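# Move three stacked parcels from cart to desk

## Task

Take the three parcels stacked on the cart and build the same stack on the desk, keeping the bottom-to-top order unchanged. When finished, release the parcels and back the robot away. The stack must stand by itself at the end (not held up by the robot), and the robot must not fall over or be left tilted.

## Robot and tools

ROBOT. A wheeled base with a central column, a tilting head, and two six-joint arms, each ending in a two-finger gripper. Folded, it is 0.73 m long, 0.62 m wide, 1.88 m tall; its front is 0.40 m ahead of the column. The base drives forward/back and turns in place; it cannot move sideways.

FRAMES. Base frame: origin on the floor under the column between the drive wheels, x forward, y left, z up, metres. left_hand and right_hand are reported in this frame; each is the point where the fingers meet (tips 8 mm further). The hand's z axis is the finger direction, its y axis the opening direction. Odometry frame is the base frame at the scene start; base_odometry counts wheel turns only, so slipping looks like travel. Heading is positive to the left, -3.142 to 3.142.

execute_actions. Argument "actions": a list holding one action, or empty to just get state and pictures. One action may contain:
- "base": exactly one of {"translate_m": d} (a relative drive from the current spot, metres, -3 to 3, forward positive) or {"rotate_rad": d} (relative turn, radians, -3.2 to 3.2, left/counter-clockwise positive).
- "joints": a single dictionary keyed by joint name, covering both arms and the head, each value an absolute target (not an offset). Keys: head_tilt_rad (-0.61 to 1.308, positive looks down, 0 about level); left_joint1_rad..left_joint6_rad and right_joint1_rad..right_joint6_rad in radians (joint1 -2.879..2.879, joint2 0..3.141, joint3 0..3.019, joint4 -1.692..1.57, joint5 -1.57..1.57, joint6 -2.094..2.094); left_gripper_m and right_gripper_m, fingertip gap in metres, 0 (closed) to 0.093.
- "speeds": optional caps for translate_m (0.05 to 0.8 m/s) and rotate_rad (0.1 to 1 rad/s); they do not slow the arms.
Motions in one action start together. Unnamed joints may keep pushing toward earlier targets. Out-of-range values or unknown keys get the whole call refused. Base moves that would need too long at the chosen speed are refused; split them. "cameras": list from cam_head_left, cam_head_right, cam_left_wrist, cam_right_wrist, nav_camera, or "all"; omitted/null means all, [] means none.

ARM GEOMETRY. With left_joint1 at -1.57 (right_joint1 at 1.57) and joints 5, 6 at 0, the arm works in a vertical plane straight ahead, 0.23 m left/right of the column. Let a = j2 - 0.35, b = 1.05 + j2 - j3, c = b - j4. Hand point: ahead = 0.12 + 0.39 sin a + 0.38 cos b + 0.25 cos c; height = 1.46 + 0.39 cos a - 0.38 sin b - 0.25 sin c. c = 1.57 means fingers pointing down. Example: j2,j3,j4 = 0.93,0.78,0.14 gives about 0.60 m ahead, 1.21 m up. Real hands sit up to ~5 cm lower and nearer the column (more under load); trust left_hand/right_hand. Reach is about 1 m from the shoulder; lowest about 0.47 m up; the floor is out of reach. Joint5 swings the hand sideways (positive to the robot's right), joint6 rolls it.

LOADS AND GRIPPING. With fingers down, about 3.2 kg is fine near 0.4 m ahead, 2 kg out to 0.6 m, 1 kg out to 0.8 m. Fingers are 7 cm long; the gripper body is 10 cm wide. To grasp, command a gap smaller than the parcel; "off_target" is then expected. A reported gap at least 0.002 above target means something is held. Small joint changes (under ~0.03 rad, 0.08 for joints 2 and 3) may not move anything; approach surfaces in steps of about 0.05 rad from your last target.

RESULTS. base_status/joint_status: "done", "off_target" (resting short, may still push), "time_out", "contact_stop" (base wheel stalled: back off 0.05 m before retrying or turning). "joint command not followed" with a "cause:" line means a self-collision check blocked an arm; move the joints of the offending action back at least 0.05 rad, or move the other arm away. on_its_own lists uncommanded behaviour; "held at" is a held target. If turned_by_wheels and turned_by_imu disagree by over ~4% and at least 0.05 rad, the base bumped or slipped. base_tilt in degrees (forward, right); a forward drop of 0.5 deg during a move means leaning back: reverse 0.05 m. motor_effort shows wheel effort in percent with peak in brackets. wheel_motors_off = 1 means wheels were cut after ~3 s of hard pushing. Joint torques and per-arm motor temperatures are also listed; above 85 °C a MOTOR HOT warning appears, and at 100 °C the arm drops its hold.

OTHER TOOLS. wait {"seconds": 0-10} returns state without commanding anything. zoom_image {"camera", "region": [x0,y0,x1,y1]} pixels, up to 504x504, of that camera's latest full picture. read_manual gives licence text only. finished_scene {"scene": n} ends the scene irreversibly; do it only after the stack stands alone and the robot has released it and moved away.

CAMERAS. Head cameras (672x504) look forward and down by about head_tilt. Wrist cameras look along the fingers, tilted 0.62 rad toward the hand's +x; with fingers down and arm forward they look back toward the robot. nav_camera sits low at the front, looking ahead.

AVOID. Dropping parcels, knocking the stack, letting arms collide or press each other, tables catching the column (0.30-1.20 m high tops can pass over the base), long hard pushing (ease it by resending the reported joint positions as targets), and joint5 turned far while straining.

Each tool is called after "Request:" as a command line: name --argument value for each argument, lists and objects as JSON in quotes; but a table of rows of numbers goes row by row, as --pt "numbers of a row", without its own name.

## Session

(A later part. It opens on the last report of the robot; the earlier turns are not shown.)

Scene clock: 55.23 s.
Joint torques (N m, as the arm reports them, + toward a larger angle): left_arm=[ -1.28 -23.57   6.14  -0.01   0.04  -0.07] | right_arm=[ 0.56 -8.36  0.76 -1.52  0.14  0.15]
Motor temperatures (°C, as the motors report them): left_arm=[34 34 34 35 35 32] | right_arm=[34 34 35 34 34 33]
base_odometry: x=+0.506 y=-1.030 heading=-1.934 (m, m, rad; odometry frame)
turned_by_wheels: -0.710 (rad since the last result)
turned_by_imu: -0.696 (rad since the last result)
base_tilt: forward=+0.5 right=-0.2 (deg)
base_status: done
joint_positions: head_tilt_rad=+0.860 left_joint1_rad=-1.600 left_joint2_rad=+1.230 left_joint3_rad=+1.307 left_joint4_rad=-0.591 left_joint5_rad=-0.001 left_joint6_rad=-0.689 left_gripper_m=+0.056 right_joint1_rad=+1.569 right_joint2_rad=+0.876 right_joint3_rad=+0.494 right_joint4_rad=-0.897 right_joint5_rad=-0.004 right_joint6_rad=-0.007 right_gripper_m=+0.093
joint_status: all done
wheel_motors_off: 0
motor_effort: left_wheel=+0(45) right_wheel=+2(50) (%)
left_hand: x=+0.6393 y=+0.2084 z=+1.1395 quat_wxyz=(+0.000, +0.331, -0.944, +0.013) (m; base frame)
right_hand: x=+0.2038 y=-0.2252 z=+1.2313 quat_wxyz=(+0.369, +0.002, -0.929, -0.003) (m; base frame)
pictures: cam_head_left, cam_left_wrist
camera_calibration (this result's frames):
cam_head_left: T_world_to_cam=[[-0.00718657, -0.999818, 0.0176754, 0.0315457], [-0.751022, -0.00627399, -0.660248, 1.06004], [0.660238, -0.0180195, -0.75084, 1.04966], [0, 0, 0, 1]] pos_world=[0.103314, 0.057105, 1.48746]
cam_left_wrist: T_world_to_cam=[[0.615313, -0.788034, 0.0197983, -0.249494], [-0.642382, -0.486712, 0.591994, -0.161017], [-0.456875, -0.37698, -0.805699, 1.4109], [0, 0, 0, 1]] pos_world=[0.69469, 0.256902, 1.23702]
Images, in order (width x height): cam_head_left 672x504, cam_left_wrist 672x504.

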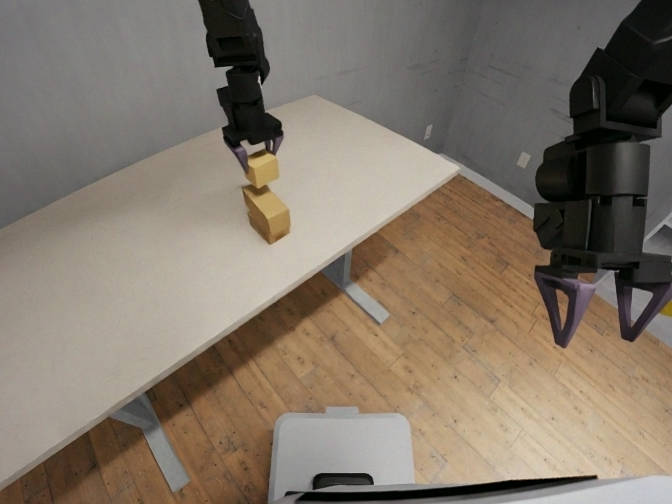

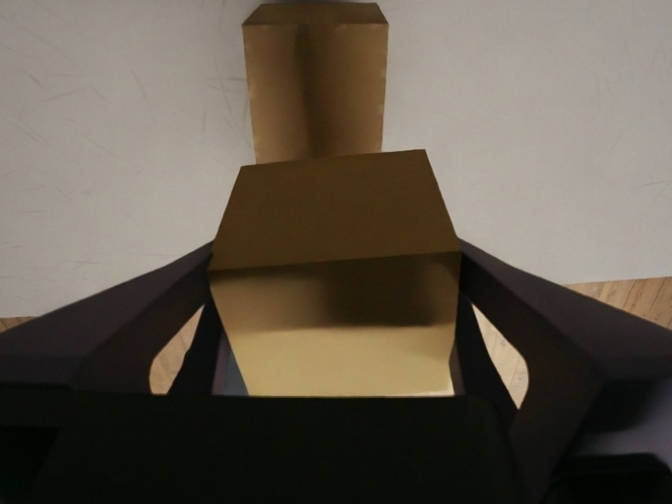

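Request:
execute_actions --actions '[{"joints":{"left_joint2_rad":1.3,"left_joint4_rad":-0.53}}]' --cameras '["cam_left_wrist"]'

Request:
execute_actions --actions '[{"joints":{"left_joint2_rad":1.335,"left_joint4_rad":-0.5}}]' --cameras '["cam_left_wrist"]'

Scene clock: 56.47 s.
Joint torques (N m, as the arm reports them, + toward a larger angle): left_arm=[ -1.31 -21.37   5.67   0.58   0.03  -0.07] | right_arm=[ 0.45 -8.5   0.78 -1.49  0.14  0.14]
Motor temperatures (°C, as the motors report them): left_arm=[34 34 34 35 35 32] | right_arm=[34 34 35 34 34 33]
base_odometry: x=+0.506 y=-1.030 heading=-1.934 (m, m, rad; odometry frame)
turned_by_wheels: +0.000 (rad since the last result)
turned_by_imu: +0.000 (rad since the last result)
base_tilt: forward=+0.6 right=-0.2 (deg)
base_status: not commanded
joint_positions: head_tilt_rad=+0.860 left_joint1_rad=-1.600 left_joint2_rad=+1.290 left_joint3_rad=+1.305 left_joint4_rad=-0.537 left_joint5_rad=-0.001 left_joint6_rad=-0.689 left_gripper_m=+0.056 right_joint1_rad=+1.569 right_joint2_rad=+0.876 right_joint3_rad=+0.494 right_joint4_rad=-0.897 right_joint5_rad=-0.004 right_joint6_rad=-0.007 right_gripper_m=+0.093
joint_status: all done
wheel_motors_off: 0
motor_effort: left_wheel=+1(3) right_wheel=-2(0) (%)
left_hand: x=+0.6319 y=+0.2077 z=+1.1084 quat_wxyz=(+0.003, +0.331, -0.944, +0.012) (m; base frame)
right_hand: x=+0.2038 y=-0.2252 z=+1.2313 quat_wxyz=(+0.369, +0.002, -0.929, -0.003) (m; base frame)
pictures: cam_left_wrist
camera_calibration (this result's frames):
cam_left_wrist: T_world_to_cam=[[0.615292, -0.788156, 0.0150172, -0.23948], [-0.637944, -0.486654, 0.596821, -0.155957], [-0.46308, -0.376799, -0.802234, 1.38228], [0, 0, 0, 1]] pos_world=[0.687966, 0.256199, 1.20559]
Images, in order (width x height): cam_left_wrist 672x504.

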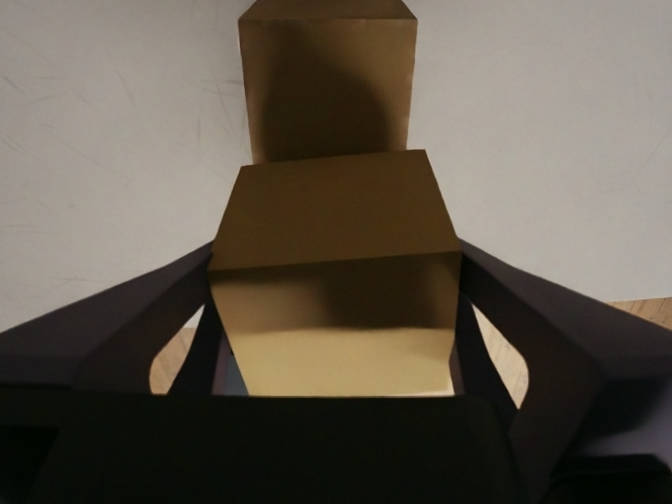

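Scene clock: 57.13 s.
Joint torques (N m, as the arm reports them, + toward a larger angle): left_arm=[ -1.33 -20.64   5.55   0.58   0.03  -0.06] | right_arm=[ 0.5  -8.3   0.81 -1.51  0.13  0.14]
Motor temperatures (°C, as the motors report them): left_arm=[34 34 34 35 35 32] | right_arm=[34 34 35 34 34 33]
base_odometry: x=+0.506 y=-1.030 heading=-1.934 (m, m, rad; odometry frame)
turned_by_wheels: +0.000 (rad since the last result)
turned_by_imu: +0.000 (rad since the last result)
base_tilt: forward=+0.5 right=-0.2 (deg)
base_status: not commanded
joint_positions: head_tilt_rad=+0.860 left_joint1_rad=-1.600 left_joint2_rad=+1.316 left_joint3_rad=+1.305 left_joint4_rad=-0.508 left_joint5_rad=-0.001 left_joint6_rad=-0.689 left_gripper_m=+0.056 right_joint1_rad=+1.569 right_joint2_rad=+0.876 right_joint3_rad=+0.494 right_joint4_rad=-0.897 right_joint5_rad=-0.004 right_joint6_rad=-0.007 right_gripper_m=+0.093
joint_status: all done
wheel_motors_off: 0
motor_effort: left_wheel=+1(3) right_wheel=-1(0) (%)
left_hand: x=+0.6298 y=+0.2074 z=+1.0953 quat_wxyz=(+0.002, +0.331, -0.944, +0.012) (m; base frame)
right_hand: x=+0.2038 y=-0.2252 z=+1.2313 quat_wxyz=(+0.369, +0.002, -0.929, -0.003) (m; base frame)
pictures: cam_left_wrist
camera_calibration (this result's frames):
cam_left_wrist: T_world_to_cam=[[0.615305, -0.788108, 0.0169296, -0.24036], [-0.639724, -0.486677, 0.594894, -0.146356], [-0.460601, -0.376872, -0.803626, 1.37065], [0, 0, 0, 1]] pos_world=[0.685592, 0.255903, 1.19263]
Images, in order (width x height): cam_left_wrist 672x504.

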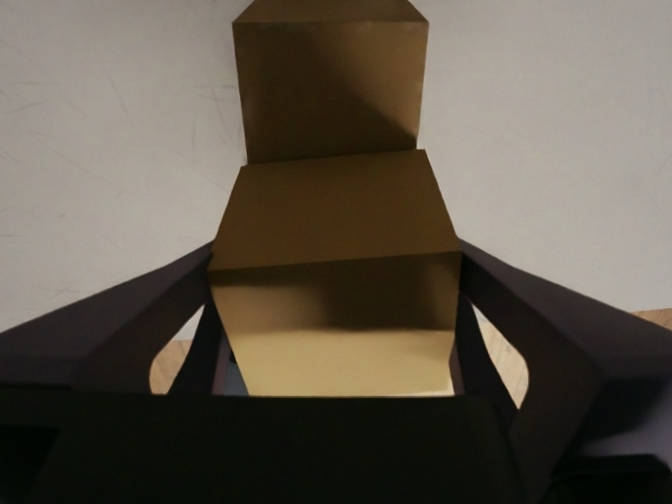

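Request:
execute_actions --actions '[{"joints":{"left_joint2_rad":1.36}}]' --cameras '[]'

Request:
execute_actions --actions '[{"joints":{"left_joint2_rad":1.32,"left_gripper_m":0.093}}]' --cameras '[]'

Request:
execute_actions --actions '[{"joints":{"left_joint2_rad":1.15,"left_joint4_rad":-0.72}}]' --cameras '[]'

Request:
execute_actions --actions '[{"base":{"translate_m":-0.6}}]' --cameras '["cam_head_right"]'

Scene clock: 58.03 s.
Joint torques (N m, as the arm reports them, + toward a larger angle): left_arm=[ -1.39 -18.81   5.4    0.56   0.03  -0.07] | right_arm=[ 0.47 -8.65  0.79 -1.51  0.13  0.14]
Motor temperatures (°C, as the motors report them): left_arm=[34 34 34 35 35 32] | right_arm=[34 34 35 34 34 33]
base_odometry: x=+0.506 y=-1.030 heading=-1.934 (m, m, rad; odometry frame)
turned_by_wheels: +0.000 (rad since the last result)
turned_by_imu: +0.000 (rad since the last result)
base_tilt: forward=+0.5 right=-0.2 (deg)
base_status: not commanded
joint_positions: head_tilt_rad=+0.860 left_joint1_rad=-1.600 left_joint2_rad=+1.322 left_joint3_rad=+1.306 left_joint4_rad=-0.507 left_joint5_rad=-0.001 left_joint6_rad=-0.689 left_gripper_m=+0.056 right_joint1_rad=+1.569 right_joint2_rad=+0.876 right_joint3_rad=+0.494 right_joint4_rad=-0.897 right_joint5_rad=-0.004 right_joint6_rad=-0.007 right_gripper_m=+0.093
joint_status: all done
wheel_motors_off: 0
motor_effort: left_wheel=+0(3) right_wheel=-2(3) (%)
left_hand: x=+0.6285 y=+0.2073 z=+1.0926 quat_wxyz=(+0.003, +0.331, -0.944, +0.012) (m; base frame)
right_hand: x=+0.2038 y=-0.2252 z=+1.2313 quat_wxyz=(+0.369, +0.002, -0.929, -0.003) (m; base frame)
pictures: none
No camera images: the call's "cameras" was empty. Leave "cameras" out to get every camera's image.

Scene clock: 58.67 s.
Joint torques (N m, as the arm reports them, + toward a larger angle): left_arm=[ -1.35 -22.87   5.39   0.52   0.03  -0.08] | right_arm=[ 0.6  -8.37  0.76 -1.51  0.13  0.14]
Motor temperatures (°C, as the motors report them): left_arm=[34 34 34 35 35 32] | right_arm=[34 34 35 34 34 33]
base_odometry: x=+0.506 y=-1.030 heading=-1.934 (m, m, rad; odometry frame)
turned_by_wheels: +0.000 (rad since the last result)
turned_by_imu: +0.000 (rad since the last result)
base_tilt: forward=+0.6 right=-0.2 (deg)
base_status: not commanded
joint_positions: head_tilt_rad=+0.860 left_joint1_rad=-1.600 left_joint2_rad=+1.321 left_joint3_rad=+1.306 left_joint4_rad=-0.507 left_joint5_rad=-0.001 left_joint6_rad=-0.689 left_gripper_m=+0.093 right_joint1_rad=+1.569 right_joint2_rad=+0.876 right_joint3_rad=+0.494 right_joint4_rad=-0.897 right_joint5_rad=-0.004 right_joint6_rad=-0.007 right_gripper_m=+0.093
joint_status: all done
wheel_motors_off: 0
motor_effort: left_wheel=+2(4) right_wheel=-3(3) (%)
left_hand: x=+0.6286 y=+0.2073 z=+1.0929 quat_wxyz=(+0.003, +0.331, -0.944, +0.012) (m; base frame)
right_hand: x=+0.2038 y=-0.2252 z=+1.2313 quat_wxyz=(+0.369, +0.002, -0.929, -0.003) (m; base frame)
pictures: none
No camera images: the call's "cameras" was empty. Leave "cameras" out to get every camera's image.

Scene clock: 59.67 s.
Joint torques (N m, as the arm reports them, + toward a larger angle): left_arm=[ -1.22 -20.43   7.45  -0.08   0.03  -0.08] | right_arm=[ 0.46 -8.62  0.77 -1.48  0.13  0.14]
Motor temperatures (°C, as the motors report them): left_arm=[34 34 34 35 35 32] | right_arm=[34 34 35 34 34 33]
base_odometry: x=+0.506 y=-1.030 heading=-1.934 (m, m, rad; odometry frame)
turned_by_wheels: +0.000 (rad since the last result)
turned_by_imu: +0.000 (rad since the last result)
base_tilt: forward=+0.5 right=-0.2 (deg)
base_status: not commanded
joint_positions: head_tilt_rad=+0.860 left_joint1_rad=-1.600 left_joint2_rad=+1.133 left_joint3_rad=+1.301 left_joint4_rad=-0.710 left_joint5_rad=-0.001 left_joint6_rad=-0.689 left_gripper_m=+0.093 right_joint1_rad=+1.569 right_joint2_rad=+0.876 right_joint3_rad=+0.494 right_joint4_rad=-0.897 right_joint5_rad=-0.004 right_joint6_rad=-0.007 right_gripper_m=+0.093
joint_status: all done
wheel_motors_off: 0
motor_effort: left_wheel=+3(3) right_wheel=-3(5) (%)
left_hand: x=+0.6349 y=+0.2097 z=+1.1878 quat_wxyz=(+0.013, +0.331, -0.944, +0.008) (m; base frame)
right_hand: x=+0.2038 y=-0.2252 z=+1.2313 quat_wxyz=(+0.369, +0.002, -0.929, -0.003) (m; base frame)
pictures: none
No camera images: the call's "cameras" was empty. Leave "cameras" out to get every camera's image.

Scene clock: 62.27 s.
Joint torques (N m, as the arm reports them, + toward a larger angle): left_arm=[ -1.29 -20.42   7.72   0.02   0.02  -0.07] | right_arm=[ 0.49 -8.46  0.56 -1.5   0.13  0.14]
Motor temperatures (°C, as the motors report them): left_arm=[34 34 34 35 35 32] | right_arm=[34 33 35 34 34 33]
base_odometry: x=+0.719 y=-0.469 heading=-1.934 (m, m, rad; odometry frame)
turned_by_wheels: +0.000 (rad since the last result)
turned_by_imu: +0.000 (rad since the last result)
base_tilt: forward=+0.6 right=-0.2 (deg)
base_status: done
joint_positions: head_tilt_rad=+0.860 left_joint1_rad=-1.600 left_joint2_rad=+1.134 left_joint3_rad=+1.299 left_joint4_rad=-0.714 left_joint5_rad=-0.001 left_joint6_rad=-0.689 left_gripper_m=+0.093 right_joint1_rad=+1.569 right_joint2_rad=+0.876 right_joint3_rad=+0.498 right_joint4_rad=-0.897 right_joint5_rad=-0.004 right_joint6_rad=-0.007 right_gripper_m=+0.093
joint_status: not commanded
wheel_motors_off: 0
motor_effort: left_wheel=+1(52) right_wheel=-1(56) (%)
left_hand: x=+0.6327 y=+0.2097 z=+1.1868 quat_wxyz=(+0.016, +0.331, -0.944, +0.007) (m; base frame)
right_hand: x=+0.2058 y=-0.2252 z=+1.2309 quat_wxyz=(+0.367, +0.002, -0.930, -0.003) (m; base frame)
pictures: cam_head_right
camera_calibration (this result's frames):
cam_head_right: T_world_to_cam=[[0.00370034, -0.999592, 0.0283054, -0.075489], [-0.75655, -0.0213083, -0.653589, 1.05054], [0.653925, -0.018996, -0.756321, 1.06281], [0, 0, 0, 1]] pos_world=[0.100068, -0.0328838, 1.49259]
Images, in order (width x height): cam_head_right 672x504.

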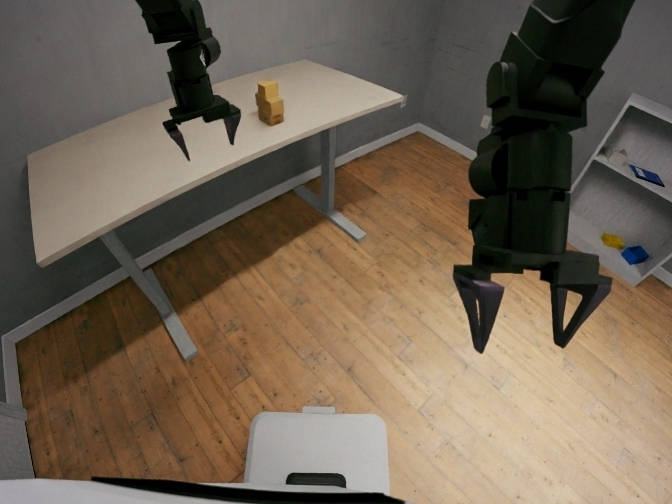

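Request:
finished_scene --scene 1

The scene is finished: the task was done.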